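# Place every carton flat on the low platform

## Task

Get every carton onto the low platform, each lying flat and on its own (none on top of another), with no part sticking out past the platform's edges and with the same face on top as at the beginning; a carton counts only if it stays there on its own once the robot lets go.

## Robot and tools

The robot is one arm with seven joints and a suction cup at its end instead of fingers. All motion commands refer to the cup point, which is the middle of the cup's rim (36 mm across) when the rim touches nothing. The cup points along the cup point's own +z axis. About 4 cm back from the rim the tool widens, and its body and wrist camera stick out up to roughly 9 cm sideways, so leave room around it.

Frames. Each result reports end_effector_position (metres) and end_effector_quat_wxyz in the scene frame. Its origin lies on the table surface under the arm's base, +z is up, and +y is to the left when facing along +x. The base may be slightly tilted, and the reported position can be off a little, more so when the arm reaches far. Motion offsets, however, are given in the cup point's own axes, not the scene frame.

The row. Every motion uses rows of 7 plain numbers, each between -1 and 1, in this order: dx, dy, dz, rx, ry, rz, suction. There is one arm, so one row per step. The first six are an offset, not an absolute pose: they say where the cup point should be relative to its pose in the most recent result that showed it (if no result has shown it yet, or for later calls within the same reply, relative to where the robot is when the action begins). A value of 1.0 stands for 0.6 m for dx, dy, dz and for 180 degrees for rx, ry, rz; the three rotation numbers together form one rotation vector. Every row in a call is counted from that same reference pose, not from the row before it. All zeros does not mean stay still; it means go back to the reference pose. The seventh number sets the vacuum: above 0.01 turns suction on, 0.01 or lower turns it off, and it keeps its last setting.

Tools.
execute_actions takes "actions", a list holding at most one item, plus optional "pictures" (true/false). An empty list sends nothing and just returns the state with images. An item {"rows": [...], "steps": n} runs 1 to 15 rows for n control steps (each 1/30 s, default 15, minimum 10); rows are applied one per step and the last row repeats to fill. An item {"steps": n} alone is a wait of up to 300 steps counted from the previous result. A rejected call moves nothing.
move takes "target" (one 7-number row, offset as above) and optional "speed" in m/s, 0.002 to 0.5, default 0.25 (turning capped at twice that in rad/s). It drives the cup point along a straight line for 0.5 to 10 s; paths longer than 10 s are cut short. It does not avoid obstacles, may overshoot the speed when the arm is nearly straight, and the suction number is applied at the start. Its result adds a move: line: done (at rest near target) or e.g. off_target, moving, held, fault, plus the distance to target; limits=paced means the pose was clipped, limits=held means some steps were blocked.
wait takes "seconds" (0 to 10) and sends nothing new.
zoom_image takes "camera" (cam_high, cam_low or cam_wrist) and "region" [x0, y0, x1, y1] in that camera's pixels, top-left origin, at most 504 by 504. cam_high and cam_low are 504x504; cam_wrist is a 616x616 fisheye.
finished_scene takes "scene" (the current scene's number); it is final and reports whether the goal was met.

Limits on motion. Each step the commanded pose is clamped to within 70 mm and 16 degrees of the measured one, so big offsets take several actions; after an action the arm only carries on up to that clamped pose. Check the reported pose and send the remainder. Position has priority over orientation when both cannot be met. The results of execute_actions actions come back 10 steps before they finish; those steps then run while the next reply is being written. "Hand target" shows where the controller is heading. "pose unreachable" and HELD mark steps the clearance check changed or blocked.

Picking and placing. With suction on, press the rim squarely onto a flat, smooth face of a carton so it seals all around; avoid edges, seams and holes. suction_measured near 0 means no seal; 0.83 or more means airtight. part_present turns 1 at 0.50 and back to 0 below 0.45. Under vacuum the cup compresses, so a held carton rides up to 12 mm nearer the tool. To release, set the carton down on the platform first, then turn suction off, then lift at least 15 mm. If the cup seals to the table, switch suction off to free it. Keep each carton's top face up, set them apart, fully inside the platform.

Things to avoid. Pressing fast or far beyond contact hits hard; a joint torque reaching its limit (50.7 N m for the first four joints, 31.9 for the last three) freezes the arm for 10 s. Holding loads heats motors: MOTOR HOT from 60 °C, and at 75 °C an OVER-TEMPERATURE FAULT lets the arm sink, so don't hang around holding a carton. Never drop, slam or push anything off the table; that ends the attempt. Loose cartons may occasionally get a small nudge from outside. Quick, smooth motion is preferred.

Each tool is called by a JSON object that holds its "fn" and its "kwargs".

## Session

{"fn": "execute_actions", "kwargs": {"actions": []}}

Scene clock: 0.00 s of 8600.00 s.
end_effector_position=(+0.4494, -0.0058, +0.1939) suction_measured=0.01 part_present=0 end_effector_quat_wxyz=(-0.001, +0.008, +1.000, +0.000)
Joint positions: [-0.057  0.433 -0.001  1.656 -0.002  1.055  3.086]
Joint velocities: [-0.001 -0.001 -0.     0.001  0.001  0.     0.001]
Joint torques (N m, as the joint torque sensors report them, + toward a larger angle): no reading
Hand target: +0.449, -0.006, +0.194; -0.001, +0.008, +1.000, +0.000

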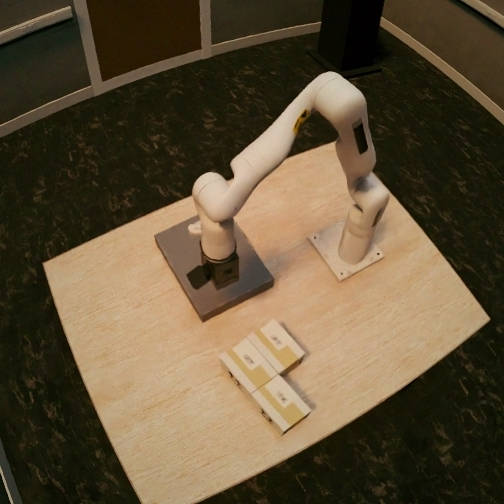

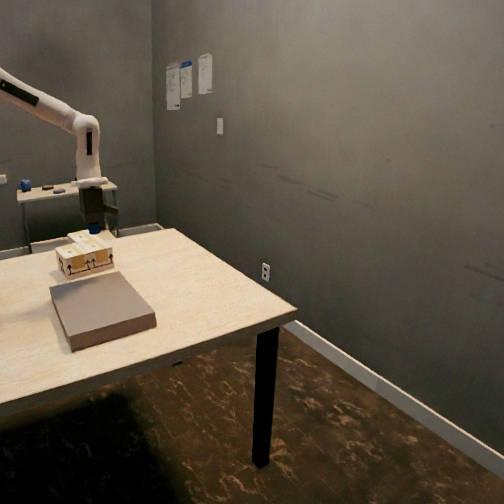

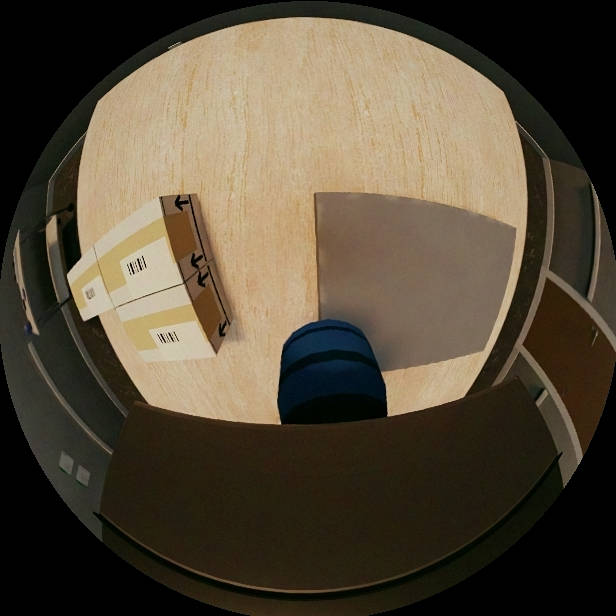

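{"fn": "zoom_image", "kwargs": {"camera": "cam_high", "region": [140, 200, 340, 450]}}

Region (140, 200, 340, 450) of cam_high's 504x504 image, scaled by 2.016, with more detail than that image has; it fills the left 403 columns of this view, and the rest is white.

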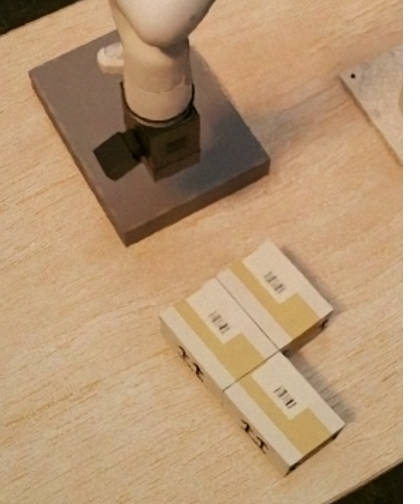

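{"fn": "zoom_image", "kwargs": {"camera": "cam_high", "region": [210, 310, 330, 440]}}

Region (210, 310, 330, 440) of cam_high's 504x504 image, scaled by 3.877, with more detail than that image has; it fills the left 465 columns of this view, and the rest is white.

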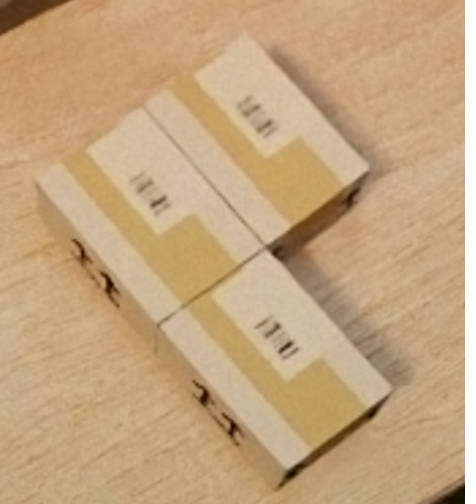

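{"fn": "move", "kwargs": {"target": [0.017, 0.5385, 0.1233, 0, 0, 0, 0], "speed": 0.35}}

Scene clock: 20.57 s of 8600.00 s.
end_effector_position=(+0.4438, +0.3167, +0.1196) suction_measured=0.01 part_present=0 end_effector_quat_wxyz=(-0.002, +0.008, +1.000, -0.000)
Joint positions: [-0.645  0.72  -0.065  1.399  0.048  1.026  2.425]
Joint velocities: [-0.001  0.003 -0.    -0.     0.002  0.    -0.001]
Joint torques (N m, as the joint torque sensors report them, + toward a larger angle): [  0.27 -20.12   0.13  -7.05   0.29   0.12  -0.06]
Hand target: +0.444, +0.317, +0.119; -0.002, +0.008, +1.000, -0.001
Off the commanded pose: 0.001 m, 0 deg.
Kept back: nothing.
After step 90, 16.03 s passed at rest.
move: done

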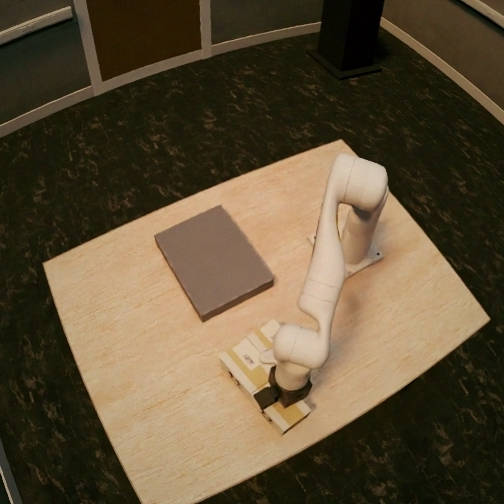

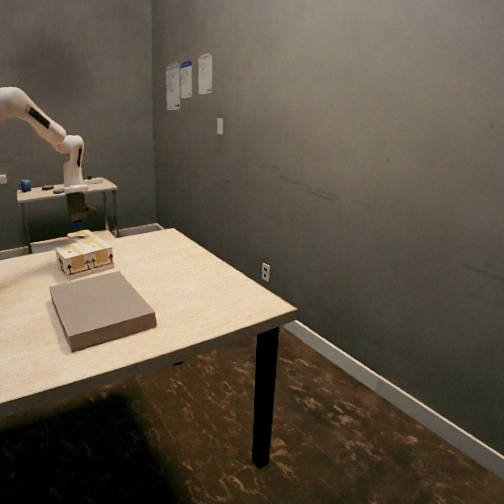

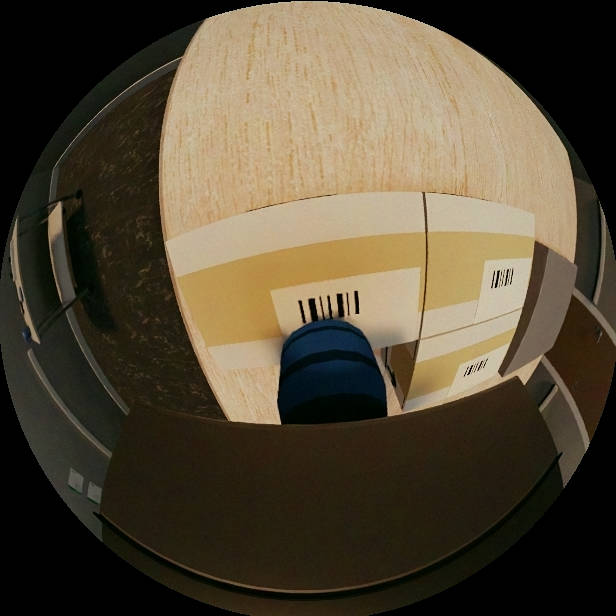

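{"fn": "move", "kwargs": {"target": [-0.0045, 0.0163, 0.076, 0, 0, 0, 1], "speed": 0.1}}

Scene clock: 23.77 s of 8600.00 s.
end_effector_position=(+0.4467, +0.3264, +0.0742) suction_measured=0.96 part_present=1 end_effector_quat_wxyz=(-0.002, +0.008, +1.000, -0.000)
Joint positions: [-0.657  0.797 -0.063  1.411  0.053  0.937  2.41 ]
Joint velocities: [-0.001  0.002  0.001  0.001 -0.002 -0.001 -0.   ]
Joint torques (N m, as the joint torque sensors report them, + toward a larger angle): [  0.03 -23.68  -0.04  -7.65   0.24   0.08   0.1 ]
Hand target: +0.447, +0.326, +0.074; -0.002, +0.008, +1.000, -0.000
Off the commanded pose: 0.000 m, 0 deg.
Kept back: nothing.
move: done

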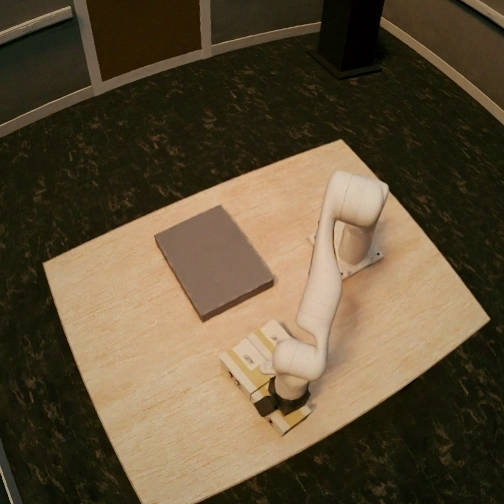

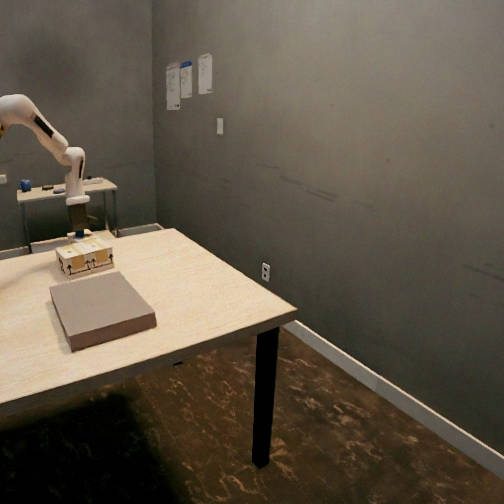

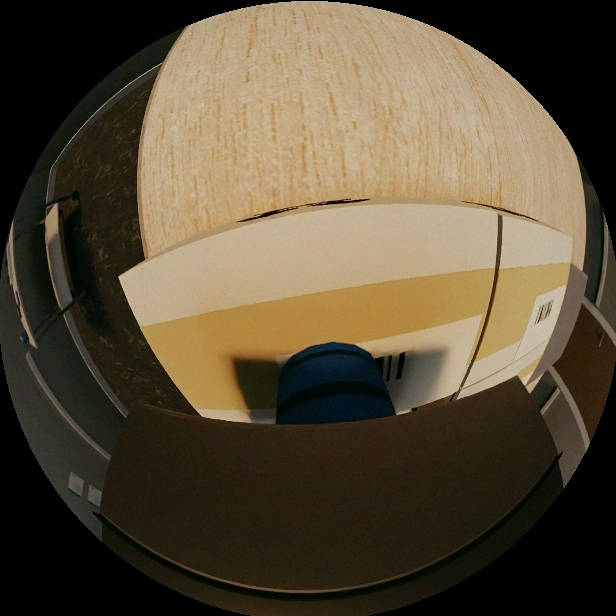

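{"fn": "zoom_image", "kwargs": {"camera": "cam_high", "region": [140, 190, 290, 335]}}

Region (140, 190, 290, 335) of cam_high's 504x504 image, scaled by 3.360, with more detail than that image has; it fills the top 487 rows of this view, and the rest is white.

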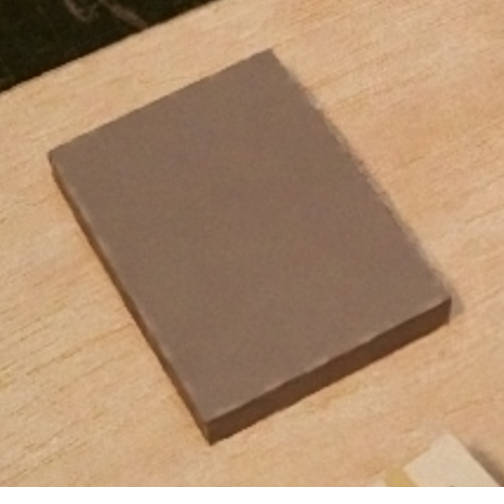

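{"fn": "move", "kwargs": {"target": [0, 0, -0.1513, 0, 0, 0, 1], "speed": 0.25}}

Scene clock: 38.83 s of 8600.00 s.
end_effector_position=(+0.4467, +0.3265, +0.1649) suction_measured=0.99 part_present=1 end_effector_quat_wxyz=(-0.002, +0.008, +1.000, -0.000)
Joint positions: [-0.657  0.686 -0.064  1.304  0.042  1.155  2.419]
Joint velocities: [ 0.001 -0.001  0.    -0.001  0.     0.001 -0.   ]
Joint torques (N m, as the joint torque sensors report them, + toward a larger angle): [  0.37 -22.74   0.04  -8.68   0.21   0.22   0.06]
Hand target: +0.447, +0.327, +0.165; -0.002, +0.008, +1.000, -0.000
Off the commanded pose: 0.000 m, 0 deg.
Kept back: nothing.
After step 90, 11.30 s passed at rest.
move: done

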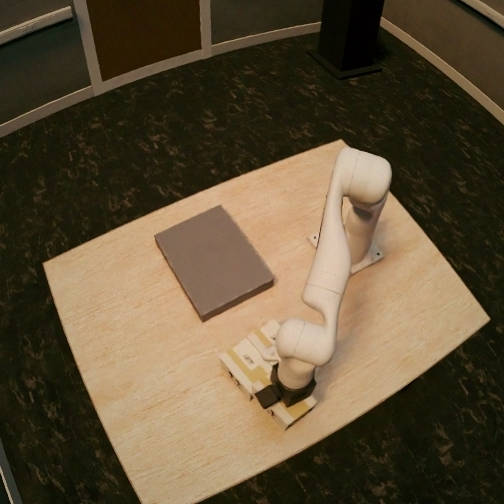

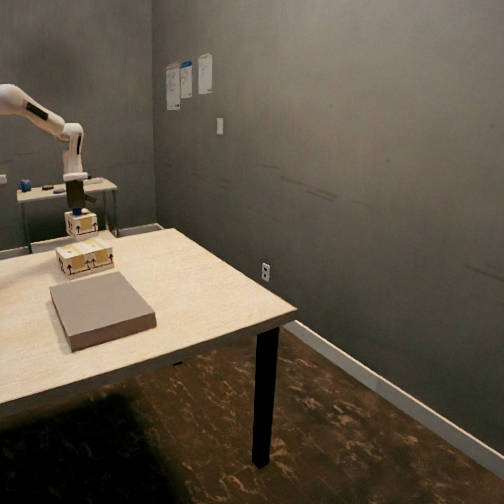

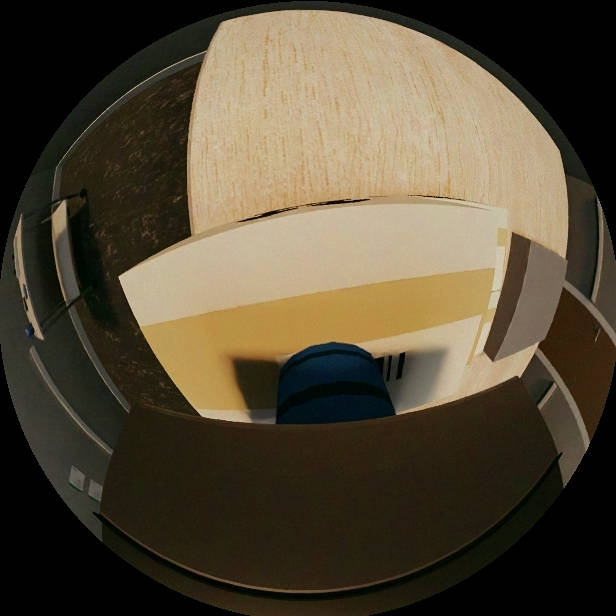

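{"fn": "move", "kwargs": {"target": [0.04925, -0.96323, 0.0165, 0, 0, -0.466, 1], "speed": 0.4}}

Scene clock: 42.10 s of 8600.00 s.
end_effector_position=(+0.4091, -0.2502, +0.1556) suction_measured=0.99 part_present=1 end_effector_quat_wxyz=(+0.000, -0.662, +0.749, +0.001)
Joint positions: [ 0.638  0.553 -0.241  1.604  0.146  1.006  4.96 ]
Joint velocities: [ 0.     0.002  0.001 -0.    -0.003  0.     0.001]
Joint torques (N m, as the joint torque sensors report them, + toward a larger angle): [  0.32 -19.45  -1.17  -7.8    0.1    0.07   0.14]
Hand target: +0.409, -0.250, +0.156; +0.000, -0.662, +0.749, +0.001
Off the commanded pose: 0.002 m, 0 deg.
Kept back: nothing.
move: done; limits=paced

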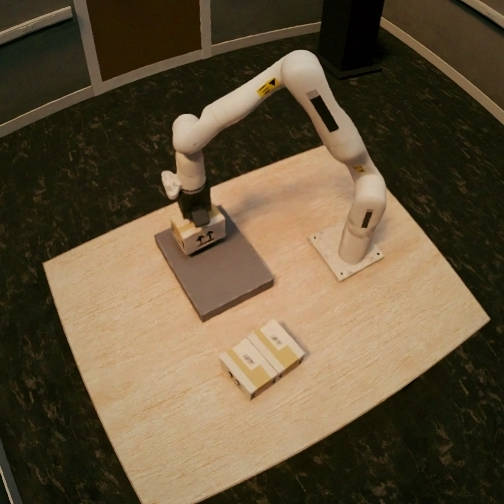

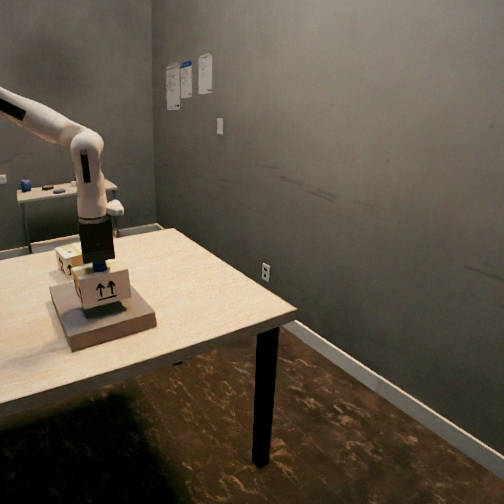

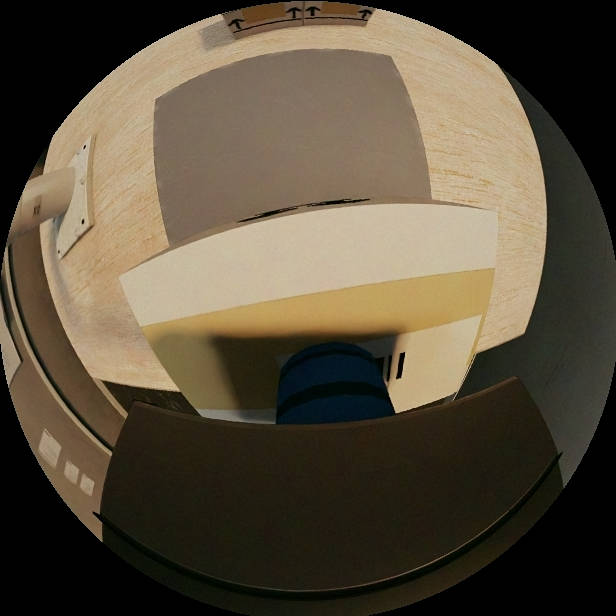

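{"fn": "execute_actions", "kwargs": {"actions": [], "pictures": false}}

Scene clock: 44.93 s of 8600.00 s.
end_effector_position=(+0.4090, -0.2503, +0.1555) suction_measured=0.99 part_present=1 end_effector_quat_wxyz=(+0.000, -0.662, +0.749, +0.001)
Joint positions: [ 0.639  0.553 -0.241  1.604  0.146  1.006  4.961]
Joint velocities: [-0.     0.001 -0.001  0.002 -0.     0.001 -0.   ]
Joint torques (N m, as the joint torque sensors report them, + toward a larger angle): [  0.06 -19.65  -1.09  -7.92   0.18   0.14   0.05]
Hand target: +0.409, -0.250, +0.156; +0.000, -0.662, +0.749, +0.001
Off the commanded pose: 0.001 m, 0 deg.
Kept back: nothing.
Steps of this call (steps 1 to 85: nothing new was sent). Readings (end_effector_position | what the end effector reports):
1: (+0.4090, -0.2503, +0.1556) | suction_measured=0.99 part_present=1
2: (+0.4090, -0.2503, +0.1556) | suction_measured=0.99 part_present=1
4: (+0.4090, -0.2503, +0.1556) | suction_measured=0.99 part_present=1
8: (+0.4090, -0.2503, +0.1555) | suction_measured=0.99 part_present=1
85: the state above

{"fn": "move", "kwargs": {"target": [0, 0, 0.0742, 0, 0, 0, 1], "speed": 0.08}}

Scene clock: 46.00 s of 8600.00 s.
end_effector_position=(+0.4129, -0.2527, +0.1206) suction_measured=0.99 part_present=1 end_effector_quat_wxyz=(+0.003, -0.662, +0.749, -0.008)
Joint positions: [ 0.632  0.598 -0.232  1.654  0.167  0.892  4.942]
Joint velocities: [ 0.001  0.    -0.001 -0.     0.     0.001 -0.   ]
Joint torques (N m, as the joint torque sensors report them, + toward a larger angle): [ 0.   -6.97 -0.12 -3.46  0.28 -1.56  0.02]
Hand target: +0.409, -0.250, +0.111; +0.000, -0.662, +0.749, +0.001
Off the commanded pose: 0.011 m, 1 deg.
Kept back: nothing.
move: off_target

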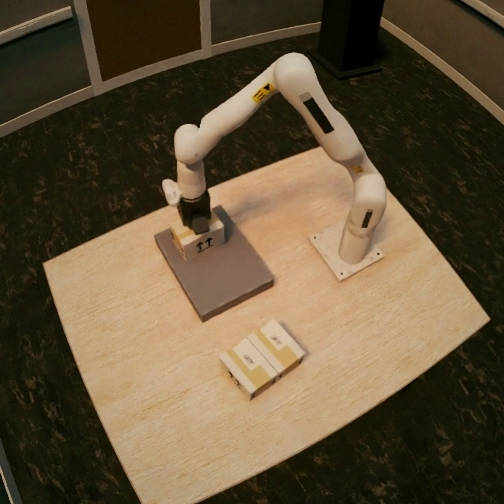

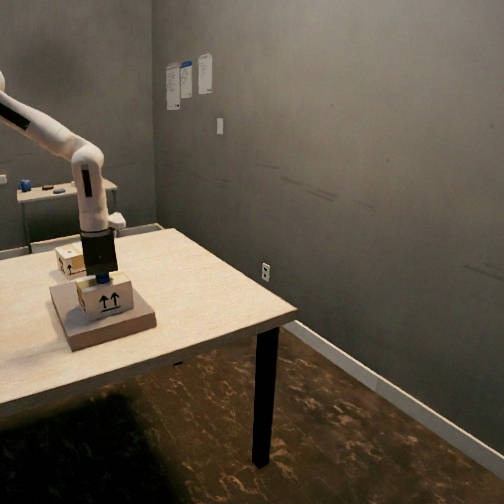

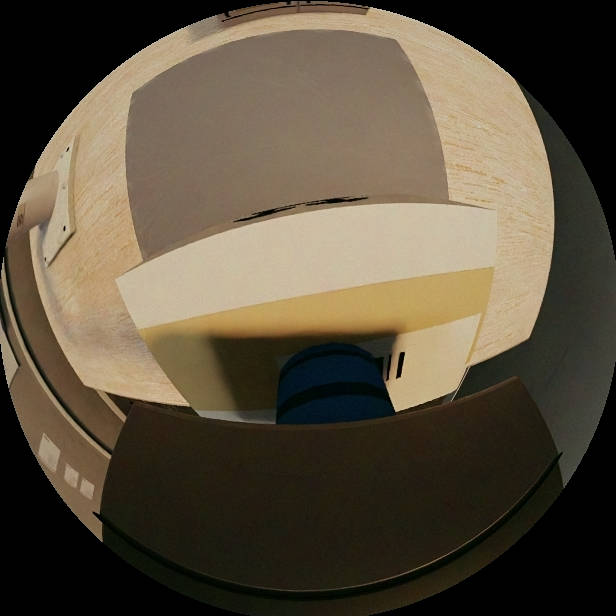

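{"fn": "execute_actions", "kwargs": {"actions": [{"rows": [[0, 0, 0, 0, 0, 0, 0]], "steps": 10}]}}

{"fn": "move", "kwargs": {"target": [0, 0, -0.07, 0, 0, 0, 0], "speed": 0.15}}

Scene clock: 46.67 s of 8600.00 s.
end_effector_position=(+0.4129, -0.2527, +0.1206) suction_measured=0.99 part_present=1 end_effector_quat_wxyz=(+0.002, -0.662, +0.749, -0.008)
Joint positions: [ 0.632  0.598 -0.232  1.654  0.167  0.892  4.942]
Joint velocities: [ 0.    -0.     0.002  0.     0.     0.001  0.   ]
Joint torques (N m, as the joint torque sensors report them, + toward a larger angle): [-0.08 -7.08 -0.18 -3.43  0.47 -1.67 -0.09]
Kept back: the last 10 steps of this action.
Steps of this call (steps 1 to 20: nothing new was sent). Readings (end_effector_position | what the end effector reports):
1: (+0.4129, -0.2527, +0.1206) | suction_measured=0.99 part_present=1
2: (+0.4129, -0.2527, +0.1206) | suction_measured=0.99 part_present=1
4: (+0.4129, -0.2527, +0.1206) | suction_measured=0.99 part_present=1
8: (+0.4129, -0.2527, +0.1206) | suction_measured=0.99 part_present=1
20: the state above

Scene clock: 47.73 s of 8600.00 s.
end_effector_position=(+0.4139, -0.2533, +0.1668) suction_measured=0.01 part_present=0 end_effector_quat_wxyz=(+0.004, -0.662, +0.749, -0.012)
Joint positions: [ 0.639  0.532 -0.242  1.599  0.147  1.004  4.96 ]
Joint velocities: [ 0.002 -0.002  0.001 -0.001 -0.    -0.001 -0.002]
Joint torques (N m, as the joint torque sensors report them, + toward a larger angle): [  0.28 -17.55  -0.8   -7.15   0.18   0.09   0.11]
Hand target: +0.414, -0.253, +0.167; +0.004, -0.662, +0.749, -0.012
Off your previous action's commanded pose: 0.005 m, 1 deg at its last step (step 10 of this call).
Off the commanded pose: 0.000 m, 0 deg.
Kept back: nothing.
move: done

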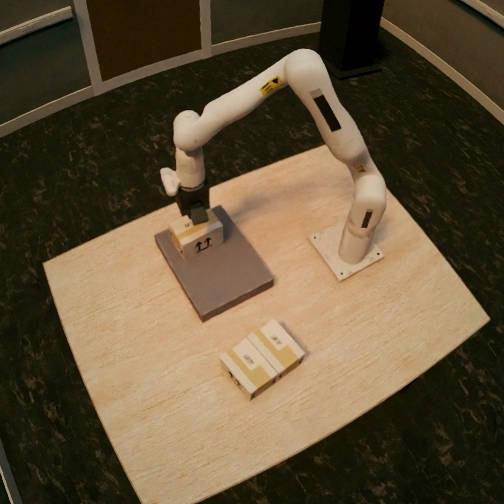

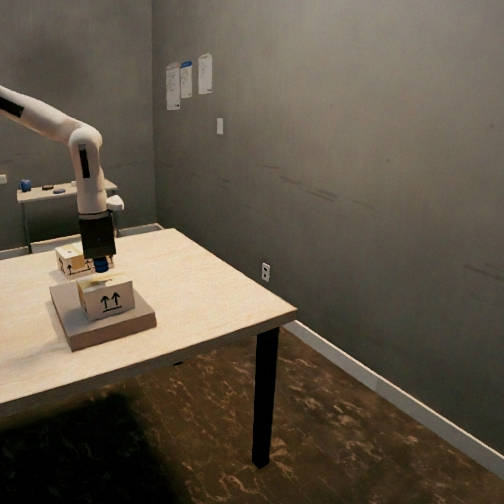

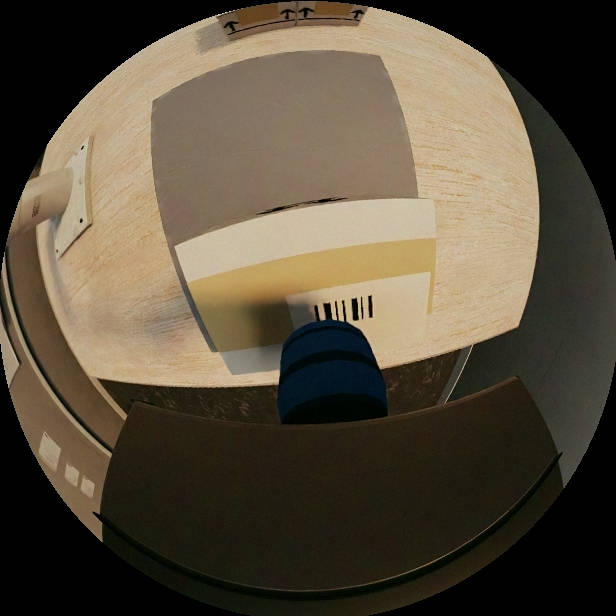

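{"fn": "zoom_image", "kwargs": {"camera": "cam_high", "region": [140, 190, 290, 335]}}

Region (140, 190, 290, 335) of cam_high's 504x504 image, scaled by 3.360, with more detail than that image has; it fills the top 487 rows of this view, and the rest is white.

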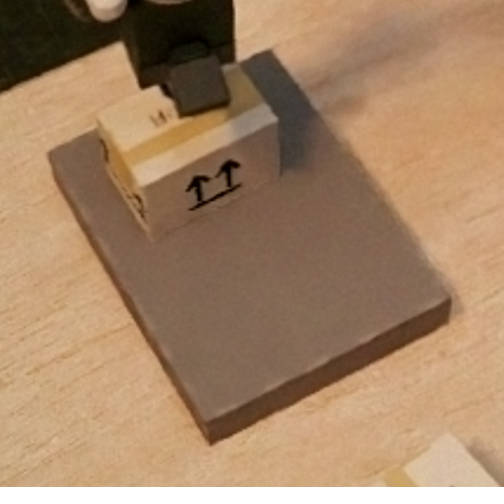

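{"fn": "move", "kwargs": {"target": [-0.7481, 0.0004, 0.0623, -0.0074, -0.0032, 0, 0], "speed": 0.4}}

Scene clock: 57.43 s of 8600.00 s.
end_effector_position=(+0.4689, +0.1909, +0.1235) suction_measured=0.01 part_present=0 end_effector_quat_wxyz=(-0.002, -0.662, +0.750, -0.000)
Joint positions: [-0.259  0.656 -0.317  1.543  0.231  0.983  3.963]
Joint velocities: [-0.001  0.002 -0.001 -0.001  0.002 -0.001 -0.002]
Joint torques (N m, as the joint torque sensors report them, + toward a larger angle): [  0.6  -19.39  -1.14  -6.56   0.24   0.23   0.11]
Hand target: +0.469, +0.191, +0.123; -0.002, -0.662, +0.750, -0.000
Off the commanded pose: 0.002 m, 0 deg.
Kept back: nothing.
After step 90, 4.90 s passed at rest.
move: done

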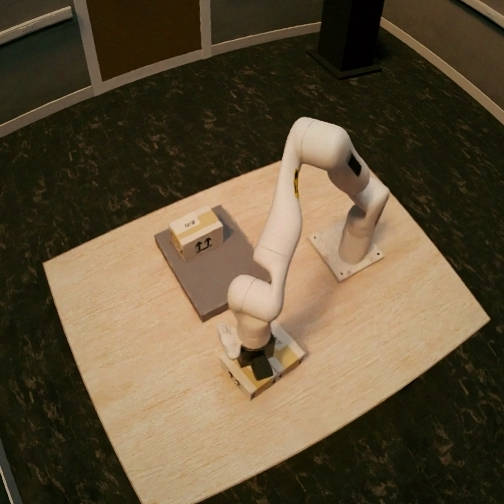

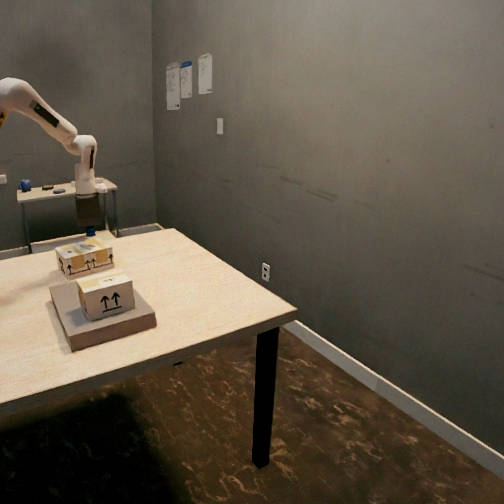

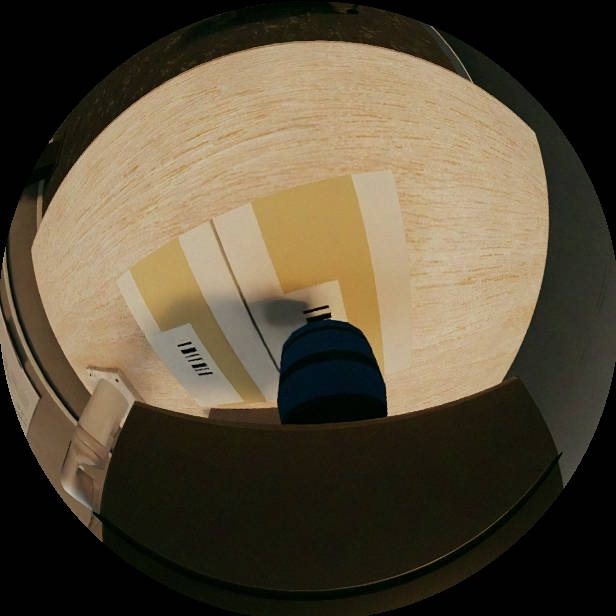

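{"fn": "zoom_image", "kwargs": {"camera": "cam_wrist", "region": [100, 140, 440, 420]}}

Region (100, 140, 440, 420) of cam_wrist's 616x616 image, scaled by 1.482, with more detail than that image has; it fills the top 415 rows of this view, and the rest is white.

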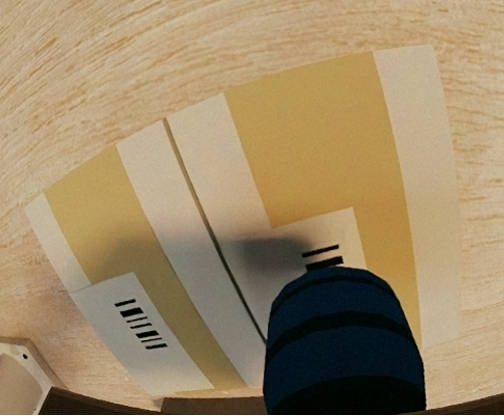

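{"fn": "move", "kwargs": {"target": [0.0170, -0.0130, 0.0822, 0, 0, 0, 1], "speed": 0.1}}

Scene clock: 66.67 s of 8600.00 s.
end_effector_position=(+0.4754, +0.1797, +0.0743) suction_measured=0.96 part_present=1 end_effector_quat_wxyz=(-0.002, -0.662, +0.750, -0.000)
Joint positions: [-0.246  0.731 -0.298  1.585  0.261  0.868  3.964]
Joint velocities: [-0.     0.002  0.001 -0.002 -0.    -0.001  0.001]
Joint torques (N m, as the joint torque sensors report them, + toward a larger angle): [  0.16 -21.38  -1.52  -6.96   0.35   0.1    0.01]
Hand target: +0.475, +0.180, +0.074; -0.002, -0.662, +0.750, -0.000
Off the commanded pose: 0.000 m, 0 deg.
Kept back: nothing.
After step 90, 5.43 s passed at rest.
move: done

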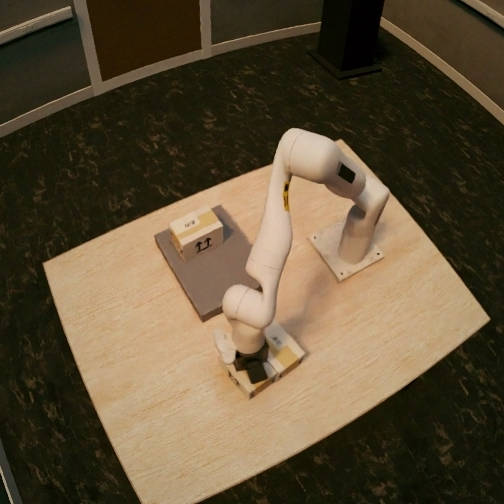

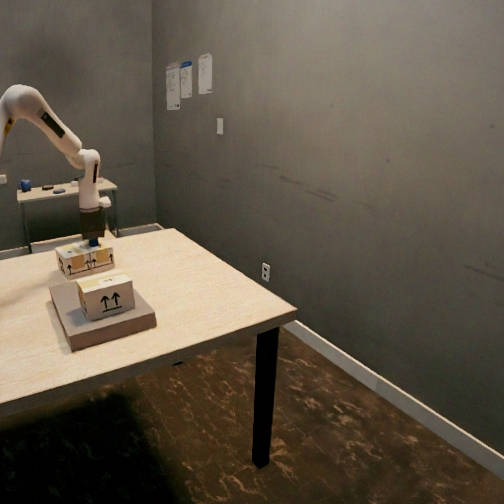

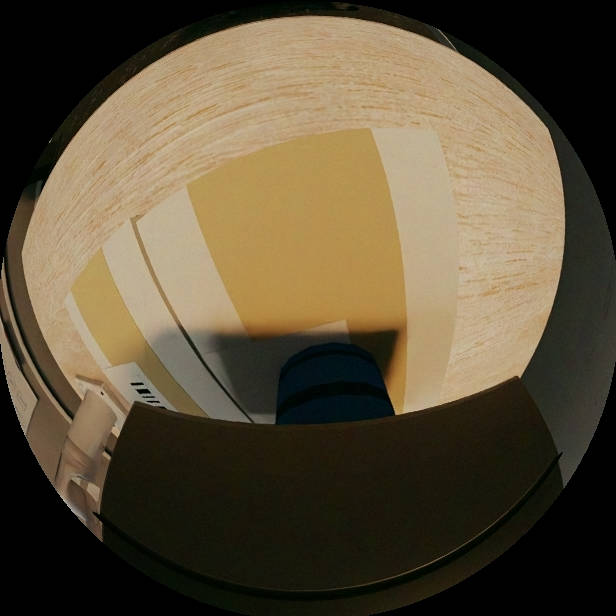

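{"fn": "zoom_image", "kwargs": {"camera": "cam_high", "region": [140, 190, 290, 335]}}

Region (140, 190, 290, 335) of cam_high's 504x504 image, scaled by 3.360, with more detail than that image has; it fills the top 487 rows of this view, and the rest is white.

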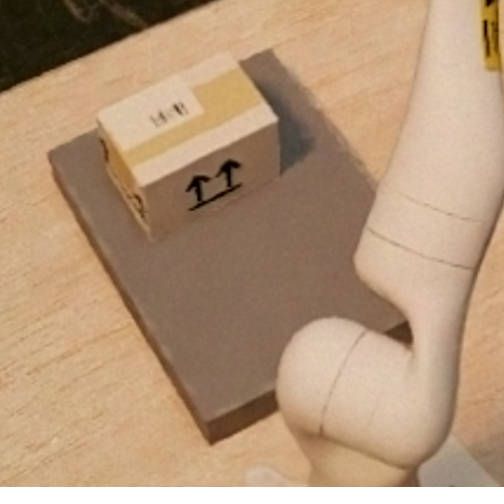

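{"fn": "move", "kwargs": {"target": [0, 0, -0.1345, 0, 0, 0, 1], "speed": 0.25}}

Scene clock: 74.00 s of 8600.00 s.
end_effector_position=(+0.4753, +0.1800, +0.1549) suction_measured=0.99 part_present=1 end_effector_quat_wxyz=(-0.002, -0.662, +0.750, -0.000)
Joint positions: [-0.23   0.619 -0.325  1.494  0.214  1.066  4.003]
Joint velocities: [ 0.    -0.002  0.001 -0.001 -0.     0.001 -0.   ]
Joint torques (N m, as the joint torque sensors report them, + toward a larger angle): [  0.05 -20.69  -1.54  -8.18   0.18  -0.02   0.05]
Hand target: +0.475, +0.180, +0.155; -0.002, -0.662, +0.750, -0.000
Off the commanded pose: 0.000 m, 0 deg.
Kept back: nothing.
After step 90, 3.57 s passed at rest.
move: done

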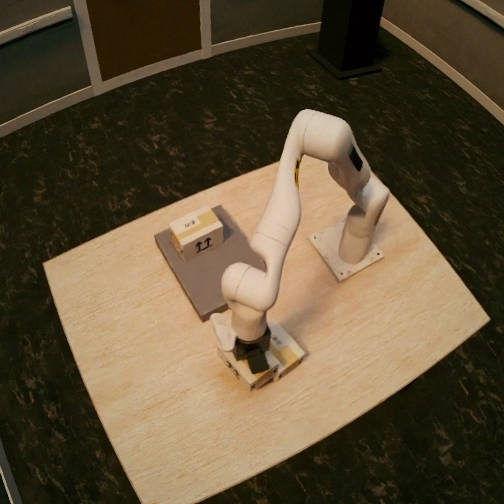

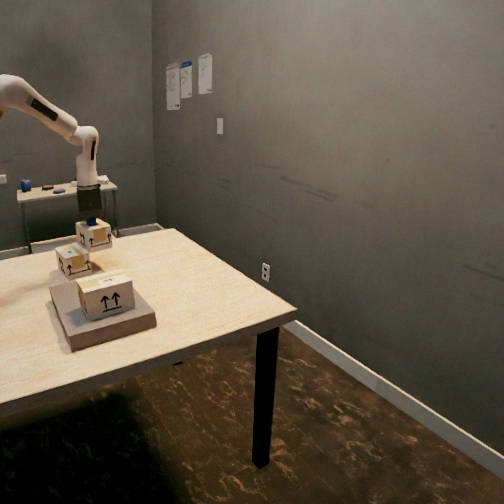

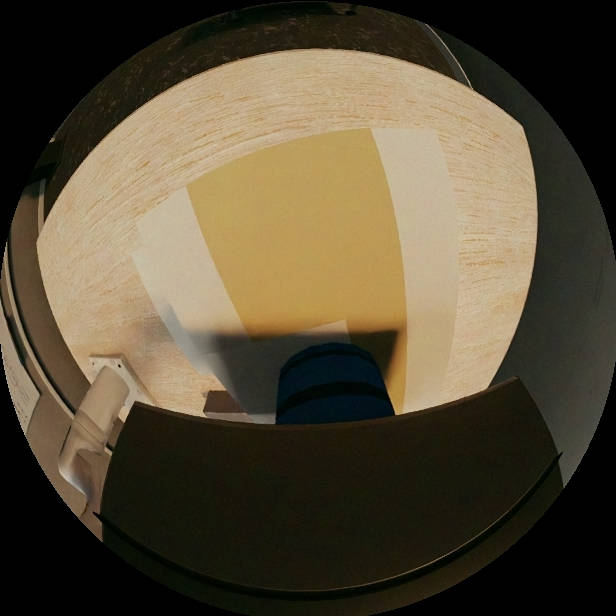

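{"fn": "zoom_image", "kwargs": {"camera": "cam_low", "region": [20, 170, 180, 360]}}

Region (20, 170, 180, 360) of cam_low's 504x504 image, scaled by 2.653, with more detail than that image has; it fills the left 424 columns of this view, and the rest is white.

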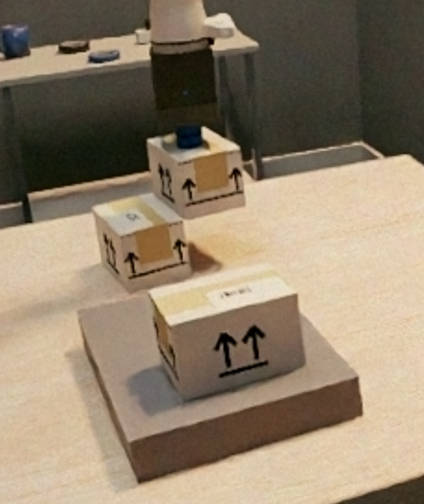

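{"fn": "move", "kwargs": {"target": [0.4807, -0.0124, 0.0014, 0, 0, 0.034, 1], "speed": 0.35}}

Scene clock: 76.20 s of 8600.00 s.
end_effector_position=(+0.4480, -0.1061, +0.1551) suction_measured=0.99 part_present=1 end_effector_quat_wxyz=(-0.001, -0.622, +0.783, +0.000)
Joint positions: [ 0.336  0.516 -0.258  1.674  0.153  0.973  4.524]
Joint velocities: [ 0.01   0.002  0.011  0.    -0.004 -0.     0.005]
Joint torques (N m, as the joint torque sensors report them, + toward a larger angle): [  0.45 -18.86  -0.95  -8.05   0.28   0.13   0.06]
Hand target: +0.448, -0.107, +0.155; -0.001, -0.621, +0.784, +0.000
Off the commanded pose: 0.001 m, 0 deg.
Kept back: nothing.
move: done

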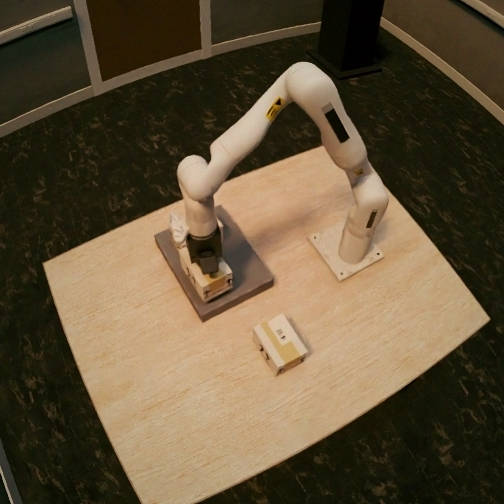

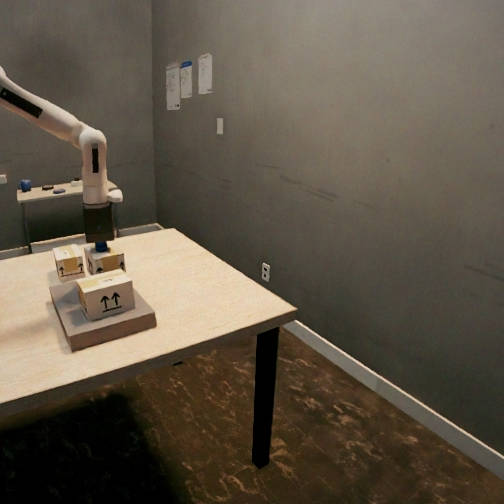

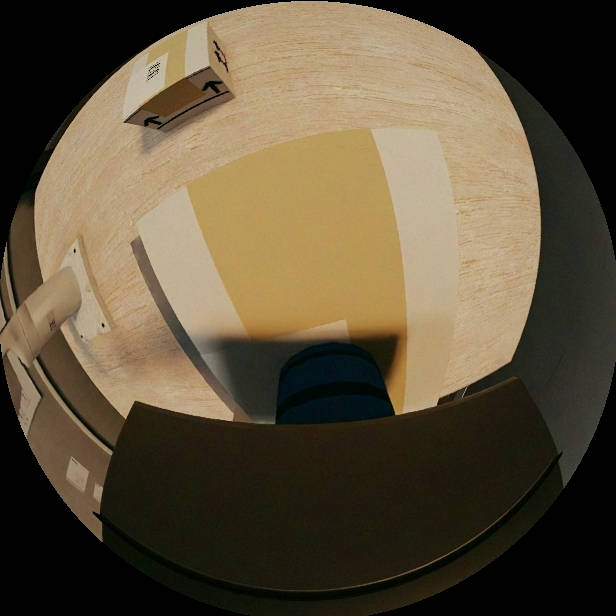

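{"fn": "zoom_image", "kwargs": {"camera": "cam_high", "region": [140, 190, 290, 335]}}

Region (140, 190, 290, 335) of cam_high's 504x504 image, scaled by 3.360, with more detail than that image has; it fills the top 487 rows of this view, and the rest is white.

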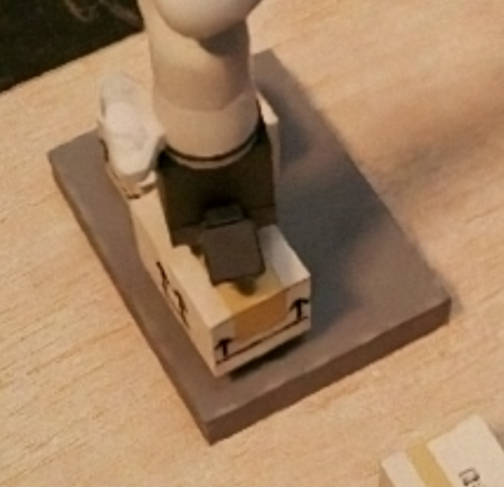

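{"fn": "move", "kwargs": {"target": [0.0240, -0.0069, 0.0602, 0, 0, 0, 1], "speed": 0.08}}

Scene clock: 81.27 s of 8600.00 s.
end_effector_position=(+0.4499, -0.1210, +0.1211) suction_measured=0.99 part_present=1 end_effector_quat_wxyz=(+0.000, -0.622, +0.783, -0.002)
Joint positions: [ 0.356  0.573 -0.246  1.704  0.172  0.884  4.539]
Joint velocities: [-0.001 -0.     0.001  0.001 -0.001 -0.001  0.001]
Joint torques (N m, as the joint torque sensors report them, + toward a larger angle): [  0.48 -16.45  -0.38  -6.24   0.55  -0.28   0.08]
Hand target: +0.449, -0.121, +0.119; -0.001, -0.622, +0.783, +0.000
Off the commanded pose: 0.002 m, 0 deg.
Kept back: nothing.
After step 90, 1.33 s passed at rest.
move: done

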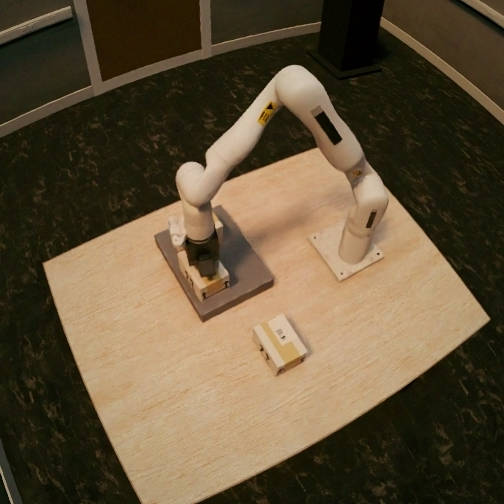

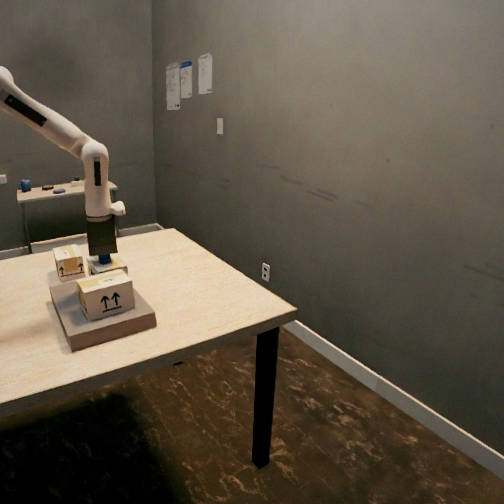

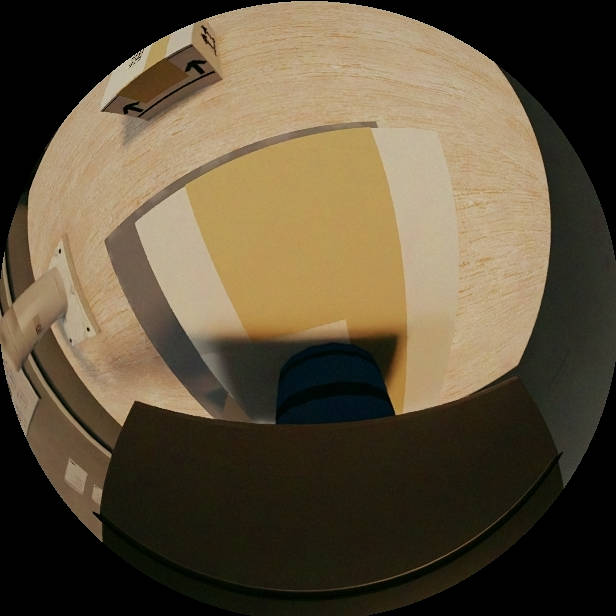

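{"fn": "execute_actions", "kwargs": {"actions": [{"rows": [[0, 0, 0, 0, 0, 0, 0]], "steps": 10}]}}

{"fn": "move", "kwargs": {"target": [0, 0, -0.07, 0, 0, 0, 0], "speed": 0.15}}

Scene clock: 81.80 s of 8600.00 s.
end_effector_position=(+0.4499, -0.1210, +0.1211) suction_measured=0.99 part_present=1 end_effector_quat_wxyz=(+0.000, -0.622, +0.783, -0.002)
Joint positions: [ 0.356  0.573 -0.246  1.704  0.172  0.884  4.539]
Joint velocities: [ 0.002 -0.    -0.     0.001 -0.    -0.001 -0.   ]
Joint torques (N m, as the joint torque sensors report them, + toward a larger angle): [  0.42 -16.48  -0.51  -6.39   0.36  -0.31  -0.01]
Kept back: the last 10 steps of this action.
Steps of this call (steps 1 to 16: nothing new was sent). Readings (end_effector_position | what the end effector reports):
1: (+0.4499, -0.1210, +0.1211) | suction_measured=0.99 part_present=1
2: (+0.4499, -0.1210, +0.1211) | suction_measured=0.99 part_present=1
4: (+0.4499, -0.1210, +0.1211) | suction_measured=0.99 part_present=1
8: (+0.4499, -0.1210, +0.1211) | suction_measured=0.99 part_present=1
16: the state above

Scene clock: 82.87 s of 8600.00 s.
end_effector_position=(+0.4509, -0.1212, +0.1667) suction_measured=0.01 part_present=0 end_effector_quat_wxyz=(+0.002, -0.622, +0.783, -0.004)
Joint positions: [ 0.365  0.506 -0.258  1.646  0.15   0.999  4.559]
Joint velocities: [ 0.001 -0.003  0.    -0.     0.001 -0.001  0.001]
Joint torques (N m, as the joint torque sensors report them, + toward a larger angle): [  0.18 -16.54  -0.89  -7.09   0.26   0.05   0.11]
Hand target: +0.451, -0.121, +0.167; +0.002, -0.622, +0.783, -0.004
Off your previous action's commanded pose: 0.004 m, 0 deg at its last step (step 10 of this call).
Off the commanded pose: 0.000 m, 0 deg.
Kept back: nothing.
move: done

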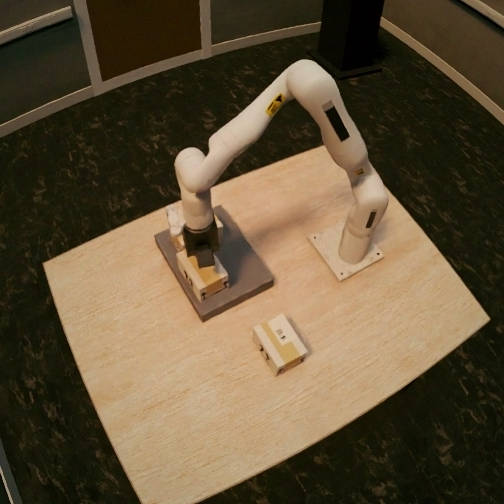

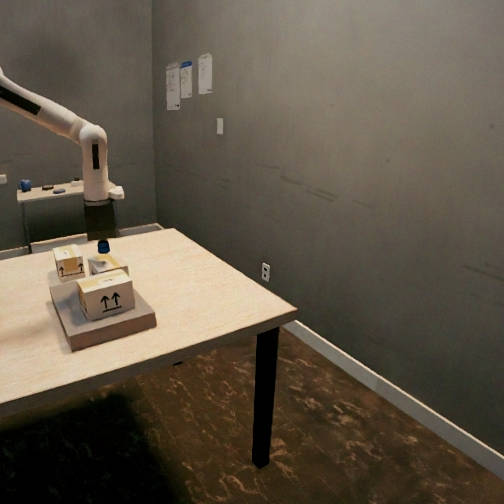

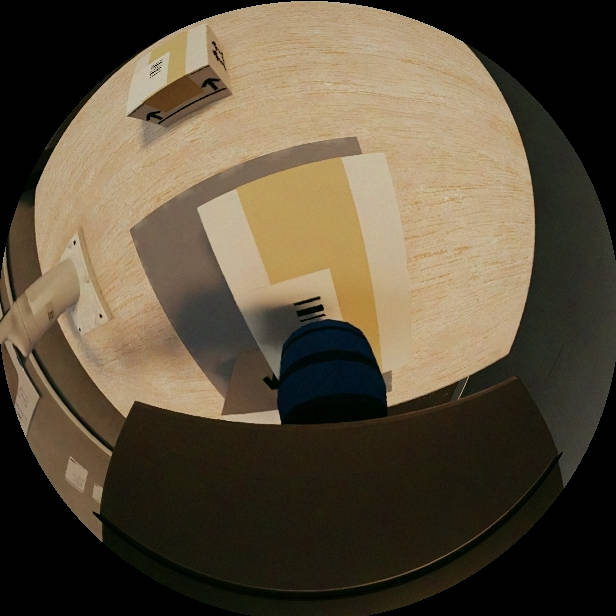

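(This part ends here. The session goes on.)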